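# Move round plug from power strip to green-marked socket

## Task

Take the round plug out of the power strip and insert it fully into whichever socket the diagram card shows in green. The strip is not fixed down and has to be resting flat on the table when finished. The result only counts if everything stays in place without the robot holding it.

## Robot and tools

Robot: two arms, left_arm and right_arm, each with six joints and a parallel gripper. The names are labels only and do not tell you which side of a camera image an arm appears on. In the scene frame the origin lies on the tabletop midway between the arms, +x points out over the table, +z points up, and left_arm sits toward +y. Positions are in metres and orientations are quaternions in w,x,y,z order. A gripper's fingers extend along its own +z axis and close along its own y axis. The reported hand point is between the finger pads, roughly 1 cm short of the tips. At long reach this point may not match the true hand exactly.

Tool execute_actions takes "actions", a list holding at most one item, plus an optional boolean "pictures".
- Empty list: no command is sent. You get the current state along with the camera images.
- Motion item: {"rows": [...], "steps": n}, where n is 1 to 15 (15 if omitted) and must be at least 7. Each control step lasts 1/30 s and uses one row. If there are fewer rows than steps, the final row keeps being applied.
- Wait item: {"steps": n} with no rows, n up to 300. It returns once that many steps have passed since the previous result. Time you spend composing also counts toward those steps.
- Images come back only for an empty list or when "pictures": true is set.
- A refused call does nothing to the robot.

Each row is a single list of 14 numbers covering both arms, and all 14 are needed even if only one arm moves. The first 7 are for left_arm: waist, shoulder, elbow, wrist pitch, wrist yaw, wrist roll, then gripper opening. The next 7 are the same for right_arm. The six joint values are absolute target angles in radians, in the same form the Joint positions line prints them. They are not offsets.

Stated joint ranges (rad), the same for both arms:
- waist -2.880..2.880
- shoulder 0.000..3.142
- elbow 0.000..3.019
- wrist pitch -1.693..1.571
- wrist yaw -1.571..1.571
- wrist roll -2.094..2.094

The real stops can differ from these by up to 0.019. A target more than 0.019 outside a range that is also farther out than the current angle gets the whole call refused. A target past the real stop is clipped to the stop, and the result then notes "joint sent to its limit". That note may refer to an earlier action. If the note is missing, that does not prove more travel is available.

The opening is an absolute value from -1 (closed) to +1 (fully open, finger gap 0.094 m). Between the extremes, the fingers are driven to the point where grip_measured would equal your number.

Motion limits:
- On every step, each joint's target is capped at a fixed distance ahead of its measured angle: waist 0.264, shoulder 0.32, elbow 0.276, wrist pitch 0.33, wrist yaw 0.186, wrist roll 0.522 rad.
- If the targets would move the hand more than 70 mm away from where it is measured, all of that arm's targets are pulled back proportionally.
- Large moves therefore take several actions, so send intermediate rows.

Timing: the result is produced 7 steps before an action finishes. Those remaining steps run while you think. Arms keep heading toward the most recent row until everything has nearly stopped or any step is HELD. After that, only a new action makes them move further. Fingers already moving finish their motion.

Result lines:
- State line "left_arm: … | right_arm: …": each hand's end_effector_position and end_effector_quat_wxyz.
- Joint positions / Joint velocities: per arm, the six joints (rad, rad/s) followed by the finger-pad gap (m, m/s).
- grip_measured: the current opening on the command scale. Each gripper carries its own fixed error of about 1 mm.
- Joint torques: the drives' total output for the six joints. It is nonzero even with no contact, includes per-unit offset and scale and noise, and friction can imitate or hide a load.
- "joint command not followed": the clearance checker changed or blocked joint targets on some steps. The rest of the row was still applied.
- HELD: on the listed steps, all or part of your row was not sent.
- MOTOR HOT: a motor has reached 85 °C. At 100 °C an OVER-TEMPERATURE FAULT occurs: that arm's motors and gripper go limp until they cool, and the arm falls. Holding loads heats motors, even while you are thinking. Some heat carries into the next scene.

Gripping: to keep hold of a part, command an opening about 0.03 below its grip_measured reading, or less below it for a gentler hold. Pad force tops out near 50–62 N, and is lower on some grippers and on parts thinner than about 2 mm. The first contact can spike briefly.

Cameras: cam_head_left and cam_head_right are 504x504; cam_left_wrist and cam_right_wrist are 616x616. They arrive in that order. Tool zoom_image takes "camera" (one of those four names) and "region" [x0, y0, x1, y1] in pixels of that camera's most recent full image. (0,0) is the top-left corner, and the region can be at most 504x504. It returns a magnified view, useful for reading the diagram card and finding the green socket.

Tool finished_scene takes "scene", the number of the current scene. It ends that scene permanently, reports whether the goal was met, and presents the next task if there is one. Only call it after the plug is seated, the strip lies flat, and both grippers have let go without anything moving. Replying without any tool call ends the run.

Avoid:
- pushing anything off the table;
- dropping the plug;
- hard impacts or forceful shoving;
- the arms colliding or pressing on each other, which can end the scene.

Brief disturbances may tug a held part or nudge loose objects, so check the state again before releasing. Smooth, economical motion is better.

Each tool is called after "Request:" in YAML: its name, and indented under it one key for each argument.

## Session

Request:
execute_actions:
  actions: []

Scene clock: 0.00 s of 4428.00 s.
left_arm: end_effector_position=(+0.4953, +0.8227, +0.3400) grip_measured=+1.000 end_effector_quat_wxyz=(+0.176, +0.235, +0.931, +0.219) | right_arm: end_effector_position=(+0.1905, -0.8069, +0.3200) grip_measured=+1.000 end_effector_quat_wxyz=(+0.054, +0.186, +0.973, -0.126)
Joint positions: left_arm=[ 0.971  2.067  2.377 -1.317  0.084  1.273  0.094] | right_arm=[-1.496  1.738  1.907 -1.466  0.016 -0.918  0.094]
Joint velocities: left_arm=[-0.005 -0.005  0.017 -0.007 -0.007 -0.022  0.   ] | right_arm=[-0.005 -0.005 -0.007  0.002 -0.022 -0.022  0.   ]
Joint torques (N m, as the arm reports them, + toward a larger angle): no reading

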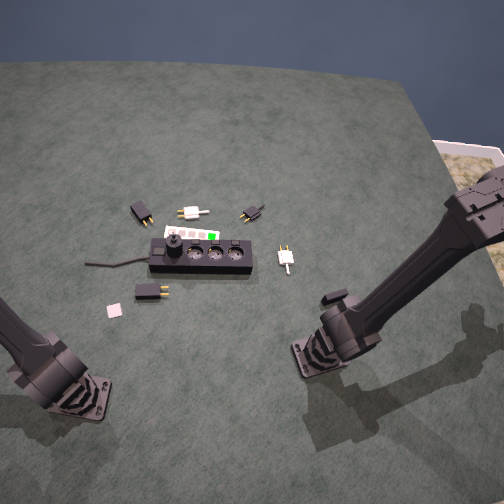

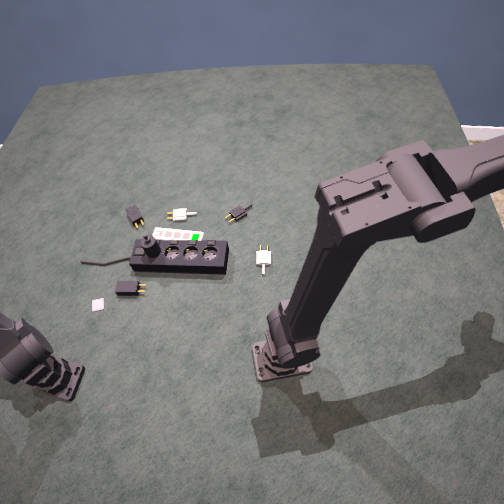

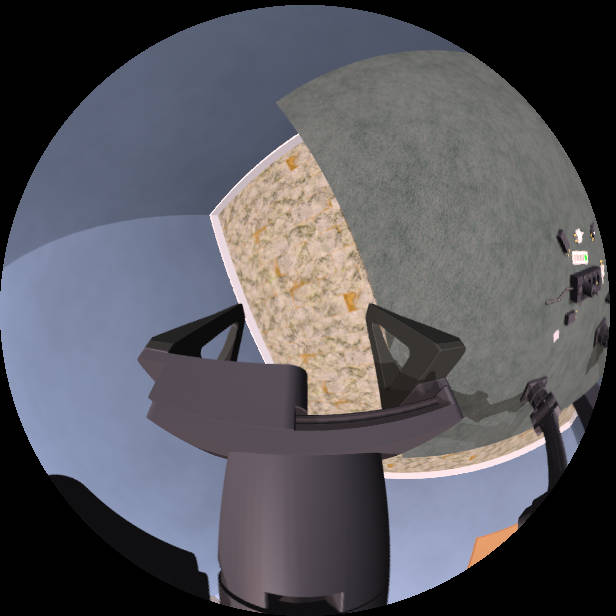

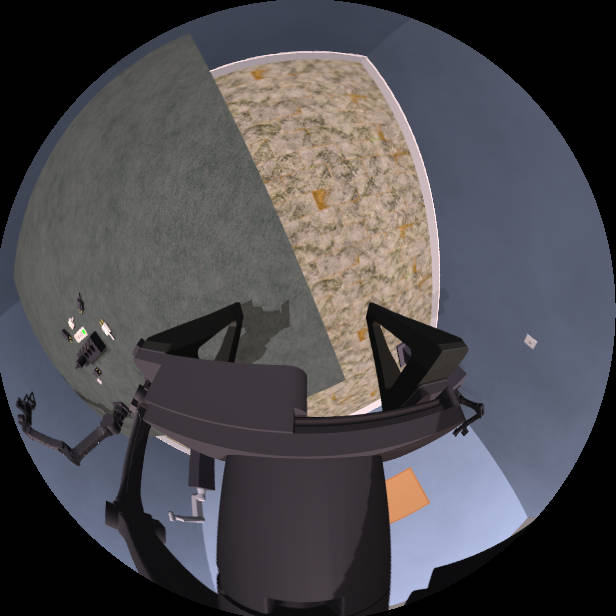

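Request:
zoom_image:
  camera: "cam_head_left"
  region: [130, 210, 270, 300]

Request:
zoom_image:
  camera: "cam_head_right"
  region: [110, 210, 250, 300]

Region (130, 210, 270, 300) of cam_head_left's 504x504 image, scaled by 3.600, with more detail than that image has; it fills the top 324 rows of this view, and the rest is white.

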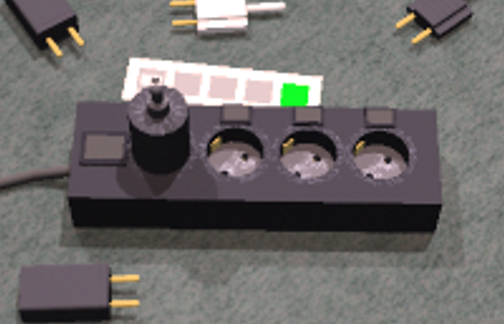

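Region (110, 210, 250, 300) of cam_head_right's 504x504 image, scaled by 3.600, with more detail than that image has; it fills the top 324 rows of this view, and the rest is white.

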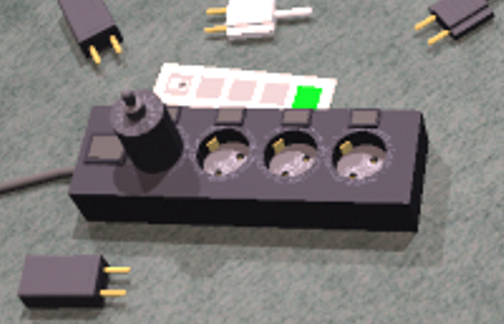

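Request:
execute_actions:
  actions:
    - {"rows": [[-0.39,1.345,1.025,-1.227,0,-0.575,1, 0.2,1.05,0.67,-1.0,-0.35,2.03,1]], "steps": 15}

Request:
execute_actions:
  actions:
    - {"steps": 60}
  pictures: true

Scene clock: 1.97 s of 4428.00 s.
left_arm: end_effector_position=(+0.4906, +0.7404, +0.3326) grip_measured=+1.000 end_effector_quat_wxyz=(+0.166, +0.166, +0.955, +0.183) | right_arm: end_effector_position=(+0.2950, -0.7336, +0.3027) grip_measured=+1.000 end_effector_quat_wxyz=(+0.215, +0.220, +0.948, -0.085)
Joint positions: left_arm=[ 0.879  1.895  2.108 -1.286  0.025  1.05   0.094] | right_arm=[-1.358  1.564  1.602 -1.203 -0.237 -0.65   0.094]
Joint velocities: left_arm=[-0.611 -0.835 -1.028  0.076 -0.095 -0.886  0.   ] | right_arm=[ 0.884 -0.825 -1.145  0.779 -0.667  1.033  0.   ]
Joint torques (N m, as the arm reports them, + toward a larger angle): left_arm=[ -3.55 -21.95  10.27   1.65  -0.16  -0.24] | right_arm=[  1.88 -19.73  10.5    1.36  -0.33   0.07]
Steps of this call (steps 1 to 51: nothing new was sent; steps 52 to 59: the first 8 steps of this action). Readings (joint positions):
52: left_arm=[0.967 2.059 2.362 -1.310 0.074 1.252] | right_arm=[-1.492 1.731 1.890 -1.443 -0.011 -0.892]
53: left_arm=[0.963 2.040 2.326 -1.301 0.061 1.223] | right_arm=[-1.487 1.711 1.851 -1.400 -0.044 -0.857]
55: left_arm=[0.945 1.997 2.252 -1.296 0.043 1.166] | right_arm=[-1.458 1.666 1.768 -1.328 -0.110 -0.788]
59: the state above

Scene clock: 3.97 s of 4428.00 s.
left_arm: end_effector_position=(+0.2676, +0.0913, +0.1435) grip_measured=+1.000 end_effector_quat_wxyz=(-0.002, +0.004, +1.000, -0.001) | right_arm: end_effector_position=(+0.2640, -0.0670, +0.1061) grip_measured=+1.000 end_effector_quat_wxyz=(-0.140, +0.697, +0.692, +0.126)
Joint positions: left_arm=[-0.399  1.351  1.016 -1.238  0.004 -0.558  0.094] | right_arm=[ 0.21   1.07   0.648 -1.008 -0.352  2.017  0.094]
Joint velocities: left_arm=[-0.005 -0.005  0.012  0.002 -0.022  0.007  0.   ] | right_arm=[ 0.005 -0.005 -0.012  0.002 -0.066 -0.095  0.   ]
Joint torques (N m, as the arm reports them, + toward a larger angle): left_arm=[-0.73 -8.85  9.3   0.95 -0.3  -0.17] | right_arm=[-0.01 -7.13 10.42  0.92 -0.12  0.13]
Kept back: nothing.
Steps of this call (steps 1 to 7: the last 7 steps of your previous action; steps 8 to 60: the robot went on to your last target). Readings (joint positions):
1: left_arm=[0.857 1.866 2.072 -1.283 0.022 1.020] | right_arm=[-1.327 1.536 1.561 -1.179 -0.259 -0.614]
2: left_arm=[0.834 1.837 2.036 -1.281 0.020 0.989] | right_arm=[-1.294 1.506 1.518 -1.158 -0.276 -0.577]
4: left_arm=[0.784 1.775 1.964 -1.276 0.017 0.928] | right_arm=[-1.224 1.444 1.433 -1.124 -0.302 -0.502]
8: left_arm=[0.666 1.639 1.817 -1.268 0.015 0.798] | right_arm=[-1.069 1.304 1.254 -1.077 -0.330 -0.343]
60: the state above

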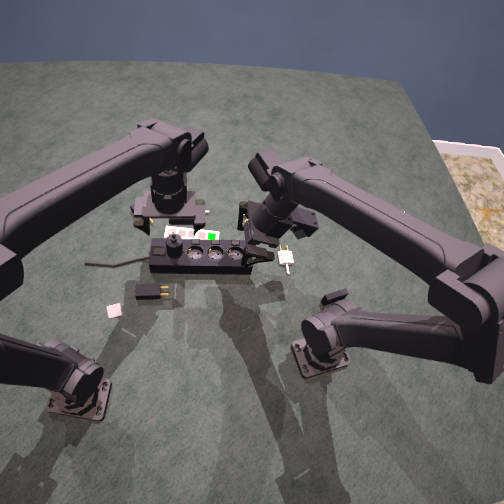

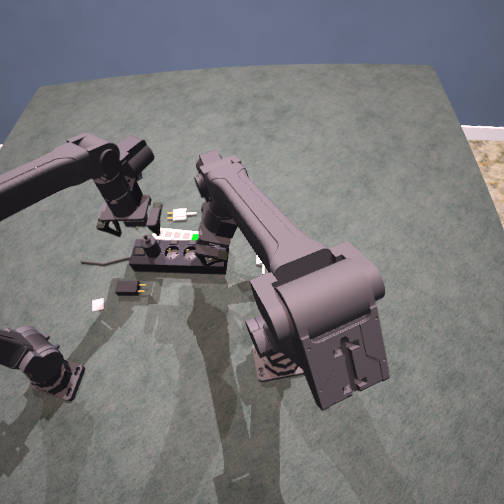

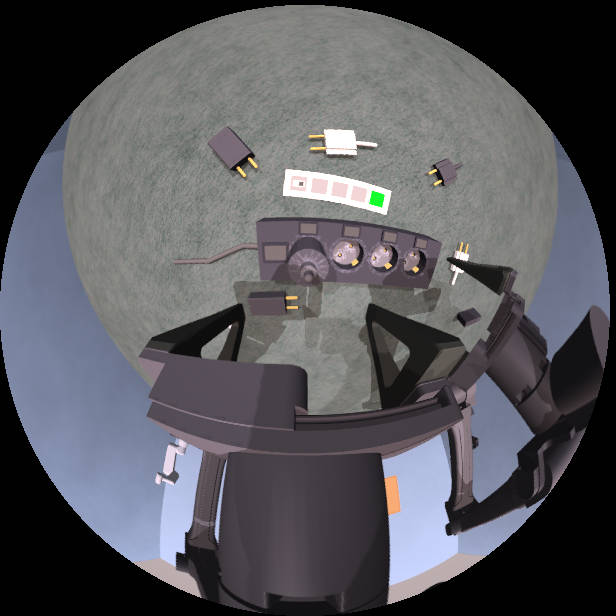

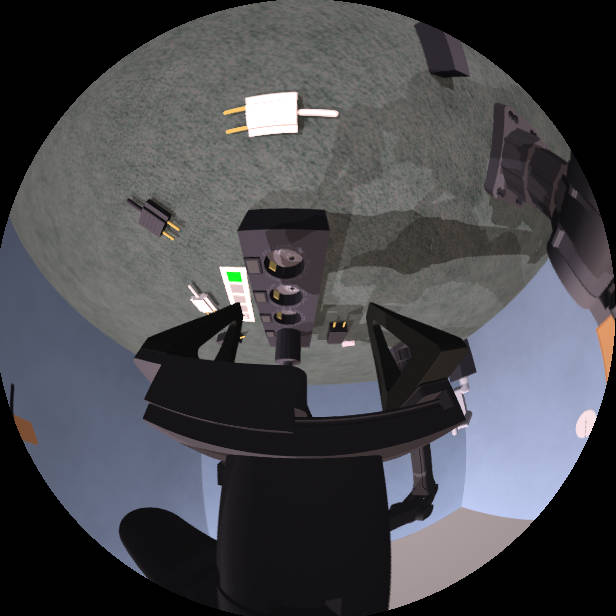

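Request:
execute_actions:
  actions:
    - {"rows": [[-0.385,1.365,1.02,-1.22,0,-0.56,1, 0.195,1.085,0.655,-0.99,-0.35,2.0,1],[-0.385,1.37,1.016,-1.21,0,-0.56,1, 0.19,1.092,0.652,-0.98,-0.35,1.99,1],[-0.385,1.375,1.012,-1.2,0,-0.56,1, 0.184,1.099,0.648,-0.97,-0.35,1.98,1],[-0.385,1.38,1.008,-1.19,0,-0.56,1, 0.178,1.106,0.644,-0.96,-0.35,1.97,1],[-0.385,1.385,1.004,-1.18,0,-0.56,1, 0.172,1.113,0.64,-0.95,-0.35,1.96,1],[-0.385,1.39,1.0,-1.17,0,-0.56,1, 0.166,1.12,0.636,-0.94,-0.35,1.958,1],[-0.385,1.395,0.995,-1.16,0,-0.56,1, 0.16,1.127,0.632,-0.93,-0.35,1.958,1],[-0.385,1.4,0.99,-1.15,0,-0.56,1, 0.155,1.134,0.628,-0.92,-0.35,1.958,1],[-0.385,1.405,0.985,-1.14,0,-0.56,1, 0.155,1.14,0.624,-0.91,-0.35,1.958,1],[-0.385,1.41,0.98,-1.13,0,-0.56,1, 0.155,1.146,0.62,-0.9,-0.35,1.958,1],[-0.385,1.416,0.975,-1.118,0,-0.56,1, 0.155,1.152,0.615,-0.885,-0.35,1.958,1]], "steps": 15}

Request:
execute_actions:
  actions:
    - {"steps": 14}
  pictures: true

Scene clock: 5.30 s of 4428.00 s.
left_arm: end_effector_position=(+0.2757, +0.0862, +0.1334) grip_measured=+1.000 end_effector_quat_wxyz=(+0.010, +0.004, +1.000, -0.009) | right_arm: end_effector_position=(+0.2747, -0.0717, +0.0940) grip_measured=+1.000 end_effector_quat_wxyz=(-0.134, +0.695, +0.693, +0.135)
Joint positions: left_arm=[-0.399  1.368  1.004 -1.18   0.004 -0.558  0.094] | right_arm=[ 0.18   1.102  0.634 -0.952 -0.352  1.985  0.094]
Joint velocities: left_arm=[-0.015  0.142 -0.12   0.325 -0.007 -0.022  0.   ] | right_arm=[-0.21   0.239 -0.125  0.3    0.007 -0.212  0.   ]
Joint torques (N m, as the arm reports them, + toward a larger angle): left_arm=[-0.33 -6.71  8.1   0.79 -0.29 -0.05] | right_arm=[-0.23 -3.95  8.59  1.06 -0.12 -0.25]
Steps of this call (steps 1 to 15: the robot went on to your last target; steps 16 to 32: nothing new was sent; steps 33 to 40: the first 8 steps of this action). Readings (joint positions):
33: left_arm=[-0.399 1.351 1.016 -1.237 0.004 -0.558] | right_arm=[0.210 1.070 0.648 -1.007 -0.352 2.017]
34: left_arm=[-0.399 1.352 1.016 -1.233 0.004 -0.558] | right_arm=[0.210 1.070 0.648 -1.004 -0.352 2.015]
36: left_arm=[-0.399 1.353 1.015 -1.219 0.004 -0.558] | right_arm=[0.204 1.075 0.646 -0.990 -0.352 2.006]
40: the state above

Scene clock: 5.77 s of 4428.00 s.
left_arm: end_effector_position=(+0.2746, +0.0869, +0.1059) grip_measured=+1.000 end_effector_quat_wxyz=(-0.001, +0.004, +1.000, -0.001) | right_arm: end_effector_position=(+0.2761, -0.0758, +0.0746) grip_measured=+1.000 end_effector_quat_wxyz=(-0.135, +0.697, +0.692, +0.129)
Joint positions: left_arm=[-0.399  1.412  0.97  -1.129  0.004 -0.558  0.094] | right_arm=[ 0.165  1.144  0.606 -0.898 -0.352  1.971  0.094]
Joint velocities: left_arm=[-0.005 -0.005 -0.012 -0.002  0.022 -0.022  0.   ] | right_arm=[-0.015 -0.005 -0.007 -0.002  0.022 -0.051  0.   ]
Joint torques (N m, as the arm reports them, + toward a larger angle): left_arm=[-0.31 -8.36  8.69  0.94 -0.3  -0.04] | right_arm=[ 0.26 -5.04  8.91  1.21 -0.09 -0.19]
Kept back: nothing.
Steps of this call (steps 1 to 7: the last 7 steps of your previous action; steps 8 to 14: the robot went on to your last target). Readings (joint positions):
1: left_arm=[-0.399 1.374 0.999 -1.170 0.004 -0.558] | right_arm=[0.173 1.110 0.629 -0.942 -0.352 1.982]
2: left_arm=[-0.399 1.380 0.993 -1.160 0.004 -0.558] | right_arm=[0.169 1.119 0.624 -0.932 -0.352 1.980]
4: left_arm=[-0.399 1.393 0.982 -1.141 0.004 -0.558] | right_arm=[0.165 1.133 0.614 -0.912 -0.352 1.976]
8: left_arm=[-0.399 1.411 0.970 -1.131 0.004 -0.558] | right_arm=[0.165 1.144 0.606 -0.900 -0.352 1.973]
14: the state above

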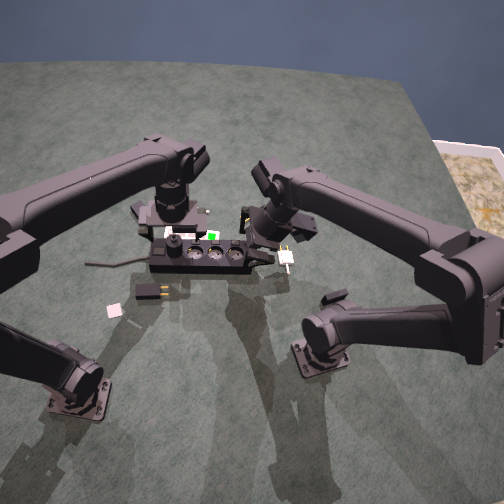

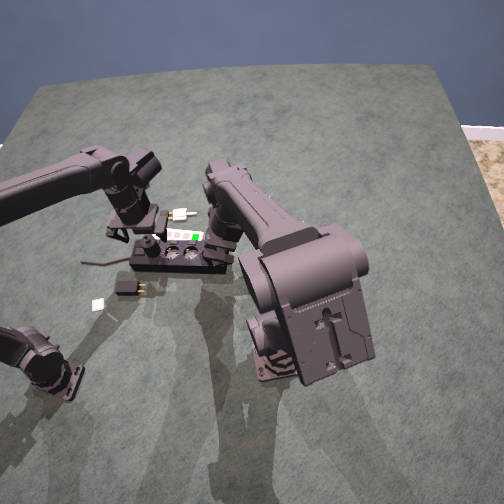

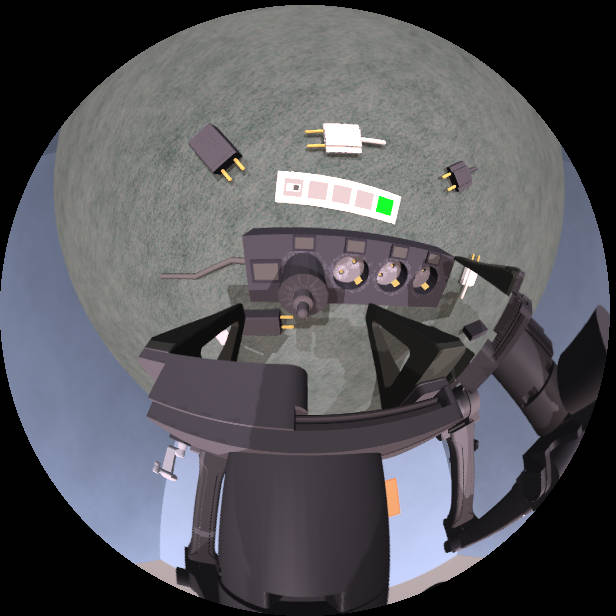

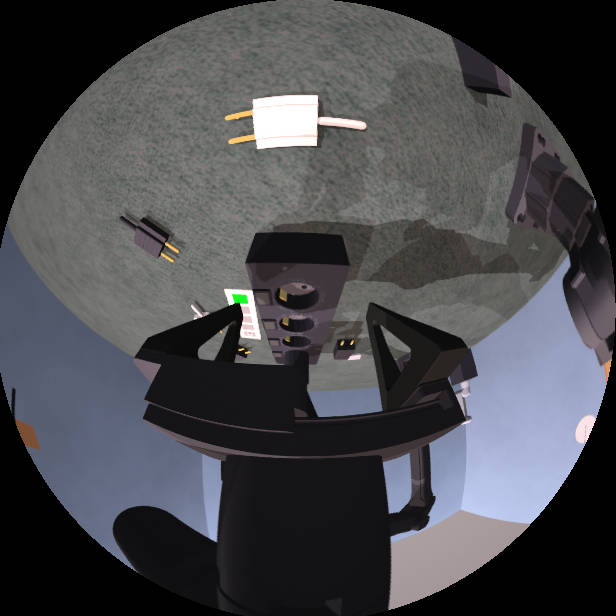

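Request:
execute_actions:
  actions:
    - {"rows": [[-0.39,1.418,0.972,-1.118,0,-0.56,1, 0.175,1.165,0.615,-0.875,-0.35,1.975,1],[-0.39,1.419,0.969,-1.114,0,-0.56,1, 0.185,1.174,0.613,-0.86,-0.35,1.985,1],[-0.39,1.42,0.966,-1.11,0,-0.56,1, 0.193,1.183,0.61,-0.847,-0.35,1.995,1],[-0.39,1.421,0.963,-1.106,0,-0.56,1, 0.193,1.192,0.606,-0.834,-0.35,2.0,1],[-0.39,1.422,0.96,-1.102,0,-0.56,1, 0.193,1.201,0.602,-0.821,-0.35,2.0,1],[-0.39,1.423,0.957,-1.098,0,-0.56,1, 0.193,1.21,0.598,-0.808,-0.35,2.0,1],[-0.39,1.424,0.954,-1.094,0,-0.56,1, 0.193,1.219,0.593,-0.795,-0.35,2.0,1],[-0.39,1.425,0.951,-1.09,0,-0.56,1, 0.193,1.228,0.589,-0.782,-0.35,2.0,1],[-0.39,1.426,0.948,-1.085,0,-0.56,1, 0.193,1.237,0.585,-0.769,-0.35,2.0,1],[-0.39,1.427,0.945,-1.08,0,-0.56,1, 0.193,1.246,0.58,-0.756,-0.35,2.0,1],[-0.39,1.428,0.942,-1.075,0,-0.56,1, 0.193,1.255,0.576,-0.743,-0.35,2.0,1],[-0.39,1.429,0.938,-1.07,0,-0.56,1, 0.193,1.263,0.572,-0.73,-0.35,2.0,1],[-0.39,1.43,0.934,-1.065,0,-0.56,1, 0.193,1.27,0.567,-0.717,-0.35,2.0,1],[-0.39,1.432,0.93,-1.06,0,-0.56,1, 0.193,1.275,0.561,-0.703,-0.35,2.0,1]], "steps": 15}

Request:
execute_actions:
  actions:
    - {"steps": 16}
  pictures: true

Scene clock: 7.00 s of 4428.00 s.
left_arm: end_effector_position=(+0.2750, +0.0866, +0.1021) grip_measured=+1.000 end_effector_quat_wxyz=(+0.003, +0.004, +1.000, -0.004) | right_arm: end_effector_position=(+0.2844, -0.0676, +0.0609) grip_measured=+1.000 end_effector_quat_wxyz=(-0.133, +0.694, +0.694, +0.138)
Joint positions: left_arm=[-0.399  1.412  0.959 -1.108  0.004 -0.558  0.094] | right_arm=[ 0.181  1.192  0.597 -0.818 -0.352  1.983  0.094]
Joint velocities: left_arm=[-0.015 -0.005 -0.105  0.134 -0.022 -0.081  0.   ] | right_arm=[ 0.015  0.308 -0.139  0.398 -0.095  0.007  0.   ]
Joint torques (N m, as the arm reports them, + toward a larger angle): left_arm=[-0.7  -7.76  8.16  0.76 -0.3  -0.04] | right_arm=[ 1.88 -5.    7.87  1.03 -0.11  0.14]
Steps of this call (steps 1 to 29: the robot went on to your last target; steps 30 to 37: the first 8 steps of this action). Readings (joint positions):
30: left_arm=[-0.399 1.412 0.970 -1.129 0.004 -0.558] | right_arm=[0.165 1.144 0.606 -0.896 -0.352 1.970]
31: left_arm=[-0.399 1.412 0.970 -1.128 0.004 -0.558] | right_arm=[0.165 1.145 0.606 -0.891 -0.352 1.971]
33: left_arm=[-0.399 1.412 0.968 -1.123 0.004 -0.558] | right_arm=[0.170 1.155 0.606 -0.871 -0.352 1.975]
37: the state above

Scene clock: 7.53 s of 4428.00 s.
left_arm: end_effector_position=(+0.2721, +0.0885, +0.0897) grip_measured=+1.000 end_effector_quat_wxyz=(+0.003, +0.004, +1.000, -0.004) | right_arm: end_effector_position=(+0.2818, -0.0685, +0.0294) grip_measured=+1.000 end_effector_quat_wxyz=(-0.136, +0.697, +0.692, +0.131)
Joint positions: left_arm=[-0.399  1.419  0.929 -1.071  0.004 -0.558  0.094] | right_arm=[ 0.181  1.266  0.553 -0.715 -0.352  1.988  0.094]
Joint velocities: left_arm=[-0.015 -0.005 -0.002 -0.012 -0.022 -0.007  0.   ] | right_arm=[-0.024 -0.015  0.002  0.002 -0.081 -0.051  0.   ]
Joint torques (N m, as the arm reports them, + toward a larger angle): left_arm=[-0.74 -7.59  8.14  0.98 -0.29 -0.04] | right_arm=[ 1.84 -5.8   7.72  1.21 -0.09  0.14]
Kept back: nothing.
Steps of this call (steps 1 to 7: the last 7 steps of your previous action; steps 8 to 16: the robot went on to your last target). Readings (joint positions):
1: left_arm=[-0.399 1.412 0.955 -1.104 0.004 -0.558] | right_arm=[0.181 1.203 0.592 -0.806 -0.352 1.983]
2: left_arm=[-0.399 1.412 0.952 -1.100 0.004 -0.558] | right_arm=[0.181 1.213 0.587 -0.793 -0.352 1.984]
4: left_arm=[-0.399 1.412 0.945 -1.091 0.004 -0.558] | right_arm=[0.181 1.234 0.576 -0.768 -0.352 1.985]
8: left_arm=[-0.399 1.414 0.932 -1.075 0.004 -0.558] | right_arm=[0.181 1.263 0.557 -0.725 -0.352 1.987]
16: the state above

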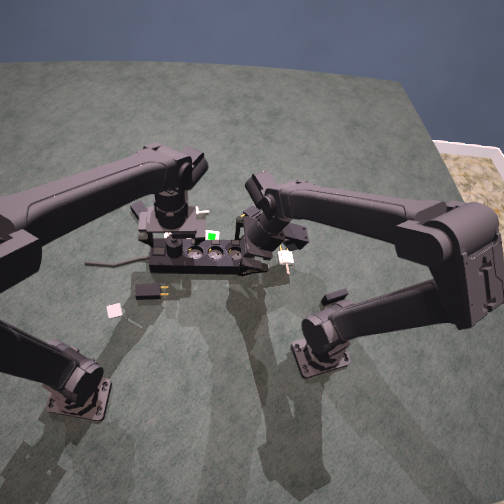

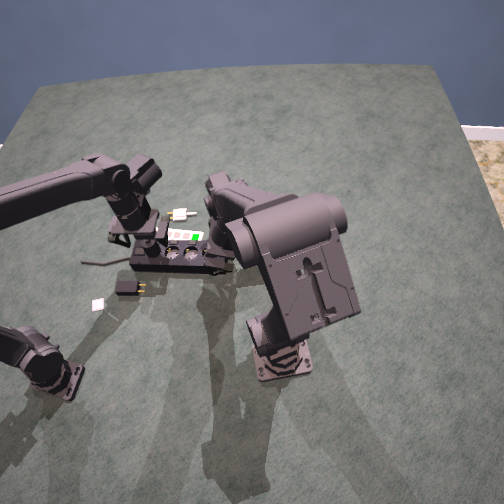

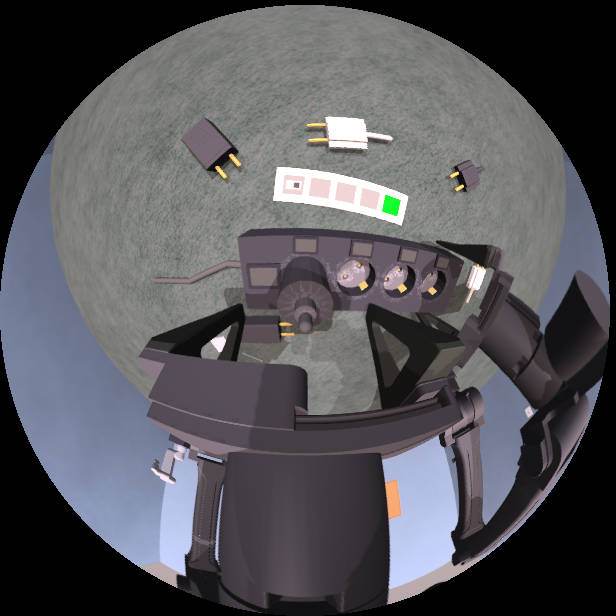

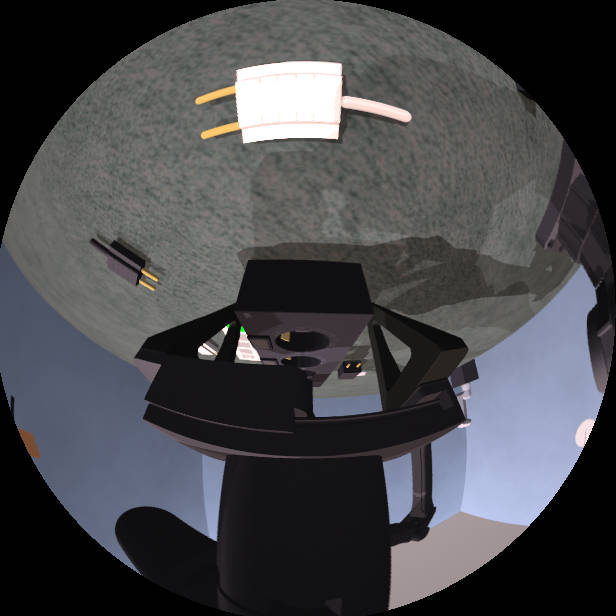

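Request:
execute_actions:
  actions:
    - {"rows": [[-0.41,1.435,0.925,-1.062,0,-0.575,1, 0.185,1.272,0.565,-0.71,-0.35,1.995,0.8],[-0.415,1.437,0.921,-1.06,0,-0.58,1, 0.185,1.272,0.565,-0.71,-0.35,1.995,0.65],[-0.418,1.439,0.917,-1.056,0,-0.58,1, 0.185,1.272,0.565,-0.71,-0.35,1.995,0.55],[-0.418,1.441,0.913,-1.05,0,-0.58,1, 0.185,1.272,0.565,-0.71,-0.35,1.995,0.48],[-0.418,1.443,0.909,-1.044,0,-0.58,1, 0.185,1.272,0.565,-0.71,-0.35,1.995,0.42],[-0.418,1.445,0.905,-1.038,0,-0.58,1, 0.185,1.272,0.565,-0.71,-0.35,1.995,0.36],[-0.418,1.447,0.901,-1.032,0,-0.58,1, 0.185,1.272,0.565,-0.71,-0.35,1.995,0.3],[-0.418,1.449,0.897,-1.026,0,-0.58,1, 0.185,1.272,0.565,-0.71,-0.35,1.995,0.25],[-0.418,1.451,0.893,-1.02,0,-0.58,1, 0.185,1.272,0.565,-0.71,-0.35,1.995,0.2],[-0.418,1.453,0.889,-1.012,0,-0.58,1, 0.185,1.272,0.565,-0.71,-0.35,1.995,0.15],[-0.418,1.455,0.885,-1.004,0,-0.58,1, 0.185,1.272,0.565,-0.71,-0.35,1.995,0.1],[-0.418,1.457,0.881,-0.996,0,-0.58,1, 0.185,1.272,0.565,-0.71,-0.35,1.995,0.05],[-0.418,1.459,0.877,-0.99,0,-0.58,1, 0.185,1.272,0.565,-0.71,-0.35,1.995,0.05],[-0.418,1.46,0.874,-0.984,0,-0.58,1, 0.185,1.272,0.565,-0.71,-0.35,1.995,0.05]], "steps": 15}

Request:
execute_actions:
  actions:
    - {"steps": 16}
  pictures: true

Scene clock: 8.83 s of 4428.00 s.
left_arm: end_effector_position=(+0.2677, +0.0896, +0.0799) grip_measured=+1.000 end_effector_quat_wxyz=(+0.001, +0.004, +1.000, -0.003) | right_arm: end_effector_position=(+0.2819, -0.0686, +0.0294) grip_measured=+0.588 end_effector_quat_wxyz=(-0.135, +0.697, +0.692, +0.130)
Joint positions: left_arm=[-0.402  1.425  0.907 -1.048  0.004 -0.562  0.094] | right_arm=[ 0.181  1.266  0.553 -0.715 -0.351  1.988  0.075]
Joint velocities: left_arm=[-0.024  0.063 -0.125  0.164 -0.007 -0.051  0.   ] | right_arm=[ 0.005 -0.015 -0.002 -0.002 -0.051  0.022 -0.   ]
Joint torques (N m, as the arm reports them, + toward a larger angle): left_arm=[-2.41 -6.36  7.89  0.95 -0.29 -0.17] | right_arm=[ 1.07 -6.16  8.1   0.73 -0.15  0.04]
Steps of this call (steps 1 to 15: the robot went on to your last target; steps 16 to 31: nothing new was sent; steps 32 to 39: the first 8 steps of this action). Readings (joint positions):
32: left_arm=[-0.399 1.419 0.929 -1.071 0.004 -0.558] | right_arm=[0.181 1.266 0.553 -0.715 -0.352 1.988]
33: left_arm=[-0.399 1.419 0.929 -1.071 0.004 -0.559] | right_arm=[0.181 1.266 0.553 -0.715 -0.352 1.988]
35: left_arm=[-0.399 1.419 0.924 -1.067 0.004 -0.561] | right_arm=[0.181 1.266 0.553 -0.715 -0.351 1.988]
39: the state above

Scene clock: 9.37 s of 4428.00 s.
left_arm: end_effector_position=(+0.2643, +0.0915, +0.0605) grip_measured=+1.000 end_effector_quat_wxyz=(-0.002, +0.003, +1.000, -0.001) | right_arm: end_effector_position=(+0.2819, -0.0686, +0.0294) grip_measured=+0.588 end_effector_quat_wxyz=(-0.135, +0.697, +0.692, +0.130)
Joint positions: left_arm=[-0.403  1.449  0.872 -0.995  0.004 -0.563  0.094] | right_arm=[ 0.181  1.266  0.553 -0.715 -0.351  1.988  0.075]
Joint velocities: left_arm=[ 0.005  0.005 -0.002  0.012 -0.051 -0.051  0.   ] | right_arm=[-0.015 -0.005  0.007 -0.002 -0.022 -0.037 -0.   ]
Joint torques (N m, as the arm reports them, + toward a larger angle): left_arm=[-2.54 -7.89  7.87  0.97 -0.3  -0.2 ] | right_arm=[ 1.34 -6.14  8.16  0.82 -0.15  0.07]
Kept back: nothing.
Steps of this call (steps 1 to 7: the last 7 steps of your previous action; steps 8 to 16: the robot went on to your last target). Readings (joint positions):
1: left_arm=[-0.403 1.428 0.902 -1.043 0.004 -0.562] | right_arm=[0.181 1.266 0.553 -0.715 -0.351 1.988]
2: left_arm=[-0.403 1.432 0.898 -1.037 0.004 -0.563] | right_arm=[0.181 1.266 0.553 -0.715 -0.351 1.988]
4: left_arm=[-0.403 1.438 0.889 -1.022 0.004 -0.563] | right_arm=[0.181 1.266 0.553 -0.715 -0.351 1.988]
8: left_arm=[-0.403 1.447 0.874 -1.000 0.004 -0.563] | right_arm=[0.181 1.266 0.553 -0.715 -0.351 1.988]
16: the state above

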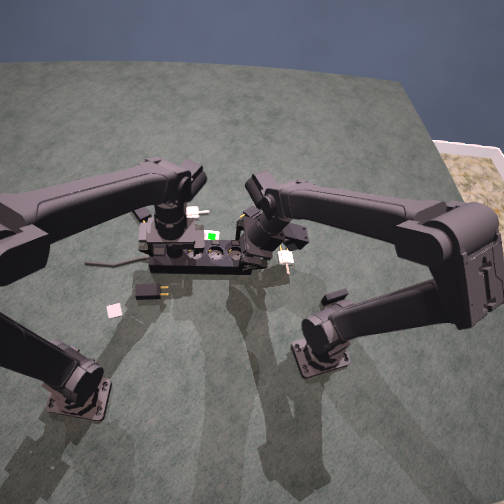

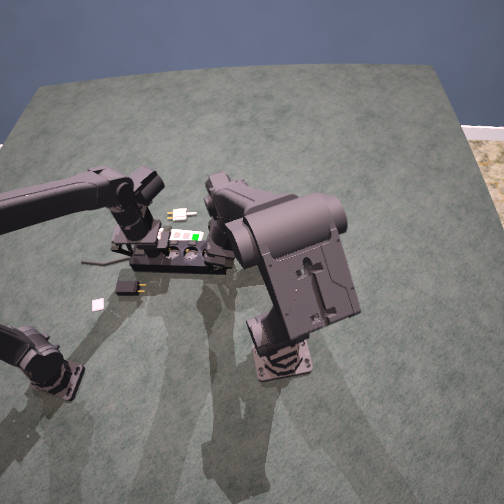

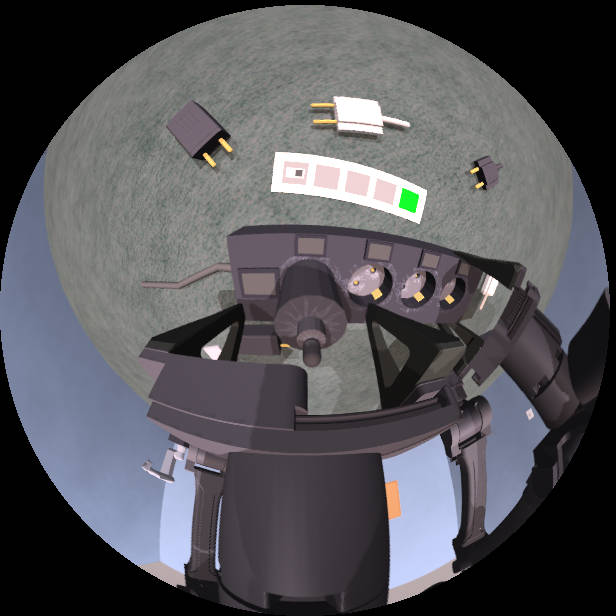

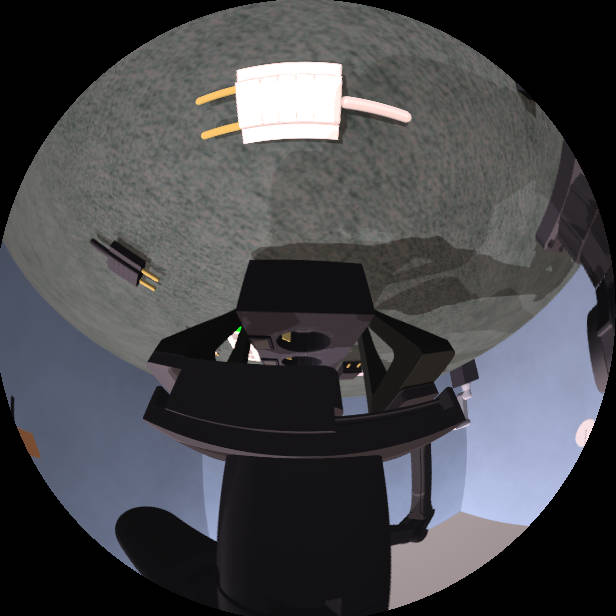

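Request:
execute_actions:
  actions:
    - {"rows": [[-0.425,1.462,0.871,-0.98,0,-0.585,0.8, 0.185,1.272,0.565,-0.71,-0.35,1.995,0.5],[-0.43,1.464,0.868,-0.976,0,-0.59,0.6, 0.185,1.272,0.565,-0.71,-0.35,1.995,0.5],[-0.432,1.466,0.865,-0.972,0,-0.595,0.45, 0.185,1.272,0.565,-0.71,-0.35,1.995,0.5],[-0.432,1.467,0.862,-0.968,0,-0.595,0.3, 0.185,1.272,0.565,-0.71,-0.35,1.995,0.5],[-0.432,1.468,0.859,-0.964,0,-0.595,0.2, 0.185,1.272,0.565,-0.71,-0.35,1.995,0.5],[-0.432,1.469,0.857,-0.959,0,-0.595,0.1, 0.185,1.272,0.565,-0.71,-0.35,1.995,0.5]], "steps": 12}

Request:
execute_actions:
  actions:
    - {"steps": 10}
  pictures: true

Scene clock: 10.10 s of 4428.00 s.
left_arm: end_effector_position=(+0.2633, +0.0880, +0.0589) grip_measured=+0.263 end_effector_quat_wxyz=(+0.002, +0.004, +1.000, -0.004) | right_arm: end_effector_position=(+0.2819, -0.0686, +0.0294) grip_measured=+0.588 end_effector_quat_wxyz=(-0.135, +0.697, +0.692, +0.130)
Joint positions: left_arm=[-0.413  1.449  0.867 -0.982  0.004 -0.571  0.059] | right_arm=[ 0.181  1.266  0.553 -0.715 -0.351  1.988  0.075]
Joint velocities: left_arm=[-0.103 -0.005 -0.066  0.115  0.095 -0.066 -0.125] | right_arm=[-0.015  0.005 -0.007  0.007 -0.007 -0.066 -0.001]
Joint torques (N m, as the arm reports them, + toward a larger angle): left_arm=[-2.93 -7.84  7.33  0.94 -0.3  -0.21] | right_arm=[ 1.33 -6.    8.12  0.9  -0.14  0.08]
Steps of this call (steps 1 to 15: the robot went on to your last target; steps 16 to 17: nothing new was sent; steps 18 to 22: the first 5 steps of this action). Readings (joint positions):
18: left_arm=[-0.404 1.449 0.872 -0.995 0.004 -0.564] | right_arm=[0.181 1.266 0.553 -0.715 -0.351 1.988]
19: left_arm=[-0.405 1.449 0.872 -0.992 0.004 -0.566] | right_arm=[0.181 1.266 0.553 -0.715 -0.351 1.988]
21: left_arm=[-0.410 1.449 0.870 -0.985 0.004 -0.570] | right_arm=[0.181 1.266 0.553 -0.715 -0.351 1.988]
22: the state above

Scene clock: 10.43 s of 4428.00 s.
left_arm: end_effector_position=(+0.2599, +0.0874, +0.0534) grip_measured=+0.101 end_effector_quat_wxyz=(-0.000, +0.004, +1.000, -0.002) | right_arm: end_effector_position=(+0.2819, -0.0686, +0.0294) grip_measured=+0.588 end_effector_quat_wxyz=(-0.135, +0.697, +0.692, +0.130)
Joint positions: left_arm=[-0.419  1.455  0.857 -0.97   0.004 -0.577  0.052] | right_arm=[ 0.181  1.266  0.553 -0.715 -0.351  1.988  0.075]
Joint velocities: left_arm=[-0.005 -0.005 -0.012  0.002  0.022 -0.022  0.   ] | right_arm=[ 0.005 -0.005 -0.012  0.007  0.051 -0.051  0.001]
Joint torques (N m, as the arm reports them, + toward a larger angle): left_arm=[-2.5  -7.47  7.59  0.99 -0.3  -0.2 ] | right_arm=[ 1.15 -6.15  8.22  0.88 -0.13  0.06]
Kept back: nothing.
Steps of this call (steps 1 to 7: the last 7 steps of your previous action; steps 8 to 10: the robot went on to your last target). Readings (joint positions):
1: left_arm=[-0.415 1.449 0.865 -0.978 0.004 -0.573] | right_arm=[0.181 1.266 0.553 -0.715 -0.351 1.988]
2: left_arm=[-0.417 1.450 0.862 -0.974 0.004 -0.574] | right_arm=[0.181 1.266 0.553 -0.715 -0.351 1.988]
4: left_arm=[-0.419 1.452 0.858 -0.972 0.004 -0.575] | right_arm=[0.181 1.266 0.553 -0.715 -0.351 1.988]
8: left_arm=[-0.419 1.455 0.857 -0.971 0.004 -0.577] | right_arm=[0.181 1.266 0.553 -0.715 -0.351 1.988]
10: the state above

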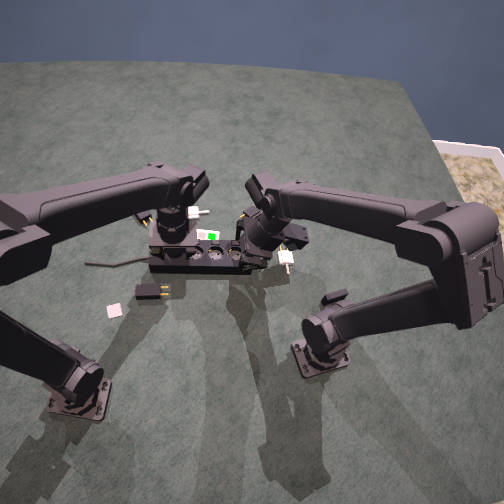

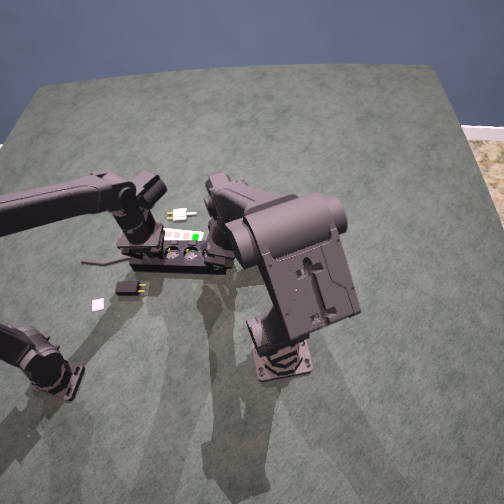

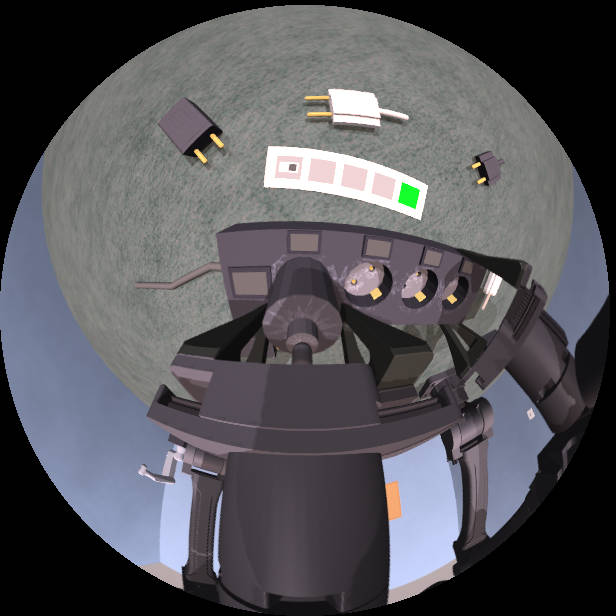

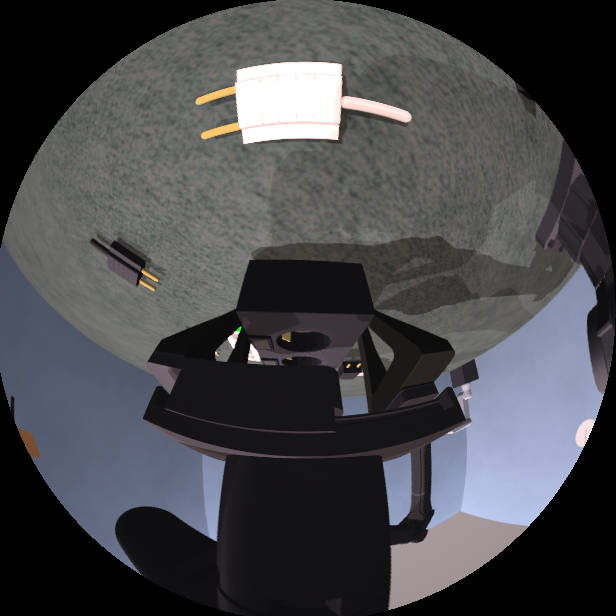

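Request:
execute_actions:
  actions:
    - {"rows":[[-0.432,1.469,0.857,-0.959,0,-0.595,0.0,0.185,1.272,0.565,-0.71,-0.35,1.995,0.5],[-0.432,1.469,0.857,-0.959,0,-0.595,-0.1,0.185,1.272,0.565,-0.71,-0.35,1.995,0.5],[-0.432,1.469,0.857,-0.959,0,-0.595,-0.15,0.185,1.272,0.565,-0.71,-0.35,1.995,0.5],[-0.432,1.469,0.857,-0.959,0,-0.595,-0.2,0.185,1.272,0.565,-0.71,-0.35,1.995,0.5],[-0.432,1.469,0.857,-0.959,0,-0.595,-0.22,0.185,1.272,0.565,-0.71,-0.35,1.995,0.5],[-0.432,1.469,0.857,-0.959,0,-0.595,-0.25,0.185,1.272,0.565,-0.71,-0.35,1.995,0.5],[-0.432,1.469,0.857,-0.959,0,-0.595,-0.28,0.185,1.272,0.565,-0.71,-0.35,1.995,0.5],[-0.432,1.469,0.857,-0.959,0,-0.595,-0.32,0.185,1.272,0.565,-0.71,-0.35,1.995,0.5]],"steps":15}

Request:
execute_actions:
  actions:
    - {"steps":15}
  pictures: true

Scene clock: 13.47 s of 4428.00 s.
left_arm: end_effector_position=(+0.2602, +0.0876, +0.0534) grip_measured=-0.267 end_effector_quat_wxyz=(+0.001, +0.003, +1.000, -0.001) | right_arm: end_effector_position=(+0.2819, -0.0687, +0.0294) grip_measured=+0.588 end_effector_quat_wxyz=(-0.135, +0.697, +0.692, +0.130)
Joint positions: left_arm=[-0.419  1.455  0.857 -0.97   0.002 -0.58   0.034] | right_arm=[ 0.181  1.266  0.553 -0.715 -0.351  1.988  0.075]
Joint velocities: left_arm=[-0.005 -0.015 -0.012  0.002  0.081 -0.007  0.   ] | right_arm=[ 0.005 -0.005 -0.002 -0.007  0.081 -0.066  0.   ]
Joint torques (N m, as the arm reports them, + toward a larger angle): left_arm=[-2.17 -7.9   7.57  0.99 -0.22 -0.16] | right_arm=[ 1.36 -6.7   8.11  0.87 -0.13  0.07]
Steps of this call (steps 1 to 30: the robot went on to your last target; steps 31 to 83: nothing new was sent; steps 84 to 91: the first 8 steps of this action). Readings (joint positions):
84: left_arm=[-0.419 1.455 0.857 -0.970 0.004 -0.578] | right_arm=[0.181 1.266 0.553 -0.715 -0.351 1.988]
85: left_arm=[-0.419 1.455 0.857 -0.970 0.004 -0.578] | right_arm=[0.181 1.266 0.553 -0.715 -0.351 1.988]
87: left_arm=[-0.419 1.455 0.857 -0.970 0.004 -0.578] | right_arm=[0.181 1.266 0.553 -0.715 -0.351 1.988]
91: the state above

Scene clock: 13.97 s of 4428.00 s.
left_arm: end_effector_position=(+0.2602, +0.0877, +0.0534) grip_measured=-0.267 end_effector_quat_wxyz=(+0.001, +0.003, +1.000, -0.001) | right_arm: end_effector_position=(+0.2819, -0.0687, +0.0294) grip_measured=+0.588 end_effector_quat_wxyz=(-0.135, +0.697, +0.692, +0.130)
Joint positions: left_arm=[-0.419  1.455  0.857 -0.97   0.001 -0.58   0.034] | right_arm=[ 0.181  1.266  0.553 -0.715 -0.351  1.988  0.075]
Joint velocities: left_arm=[-0.005 -0.005  0.002  0.022  0.037 -0.022  0.   ] | right_arm=[-0.015 -0.005  0.002  0.007 -0.007 -0.007  0.   ]
Joint torques (N m, as the arm reports them, + toward a larger angle): left_arm=[-2.41 -7.59  7.67  0.94 -0.22 -0.18] | right_arm=[ 1.29 -6.63  8.13  0.79 -0.14  0.07]
Kept back: nothing.
Steps of this call (steps 1 to 7: the last 7 steps of your previous action; steps 8 to 15: the robot went on to your last target). Readings (joint positions):
1: left_arm=[-0.419 1.455 0.857 -0.970 0.002 -0.580] | right_arm=[0.181 1.266 0.553 -0.715 -0.351 1.988]
2: left_arm=[-0.419 1.455 0.857 -0.970 0.001 -0.580] | right_arm=[0.181 1.266 0.553 -0.715 -0.351 1.988]
4: left_arm=[-0.419 1.455 0.857 -0.970 0.001 -0.580] | right_arm=[0.181 1.266 0.553 -0.715 -0.351 1.988]
8: left_arm=[-0.419 1.455 0.857 -0.970 0.001 -0.580] | right_arm=[0.181 1.266 0.553 -0.715 -0.351 1.988]
15: the state above
All arms were judged still, so your last target was given up. Only a new action makes them travel on or press farther. Fingers that are still opening or closing keep moving.

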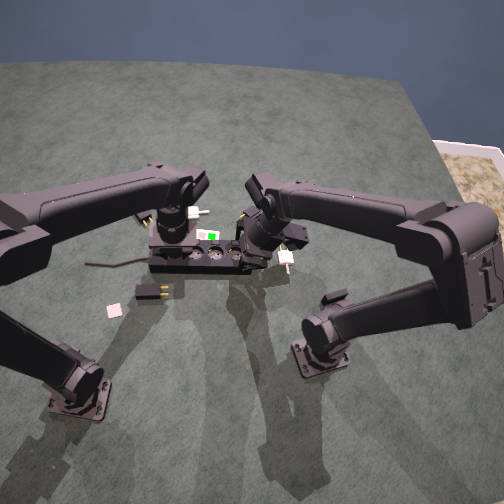

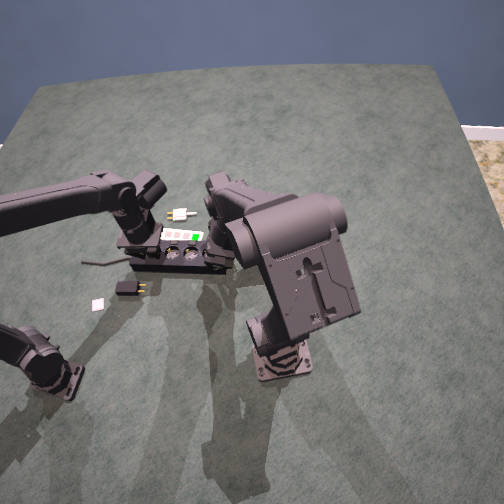

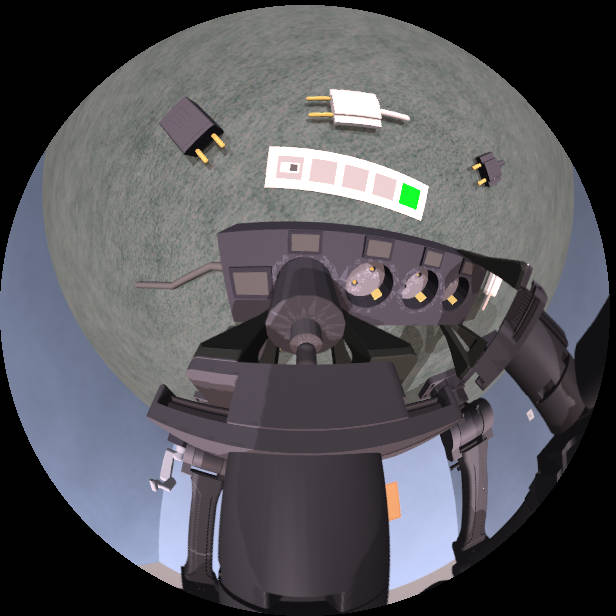

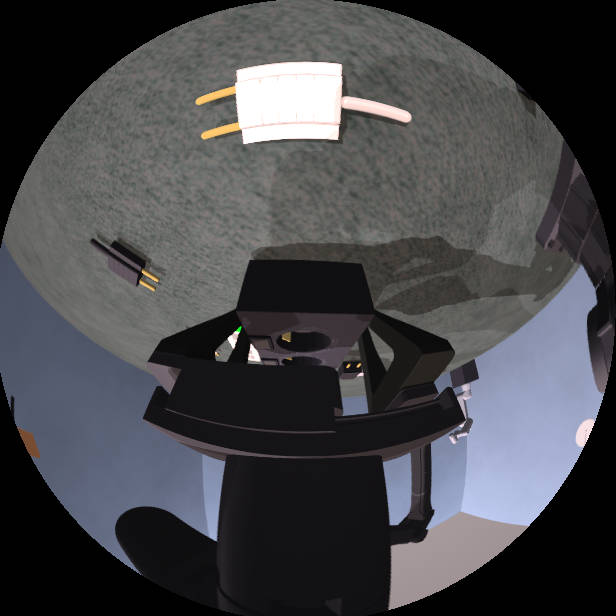

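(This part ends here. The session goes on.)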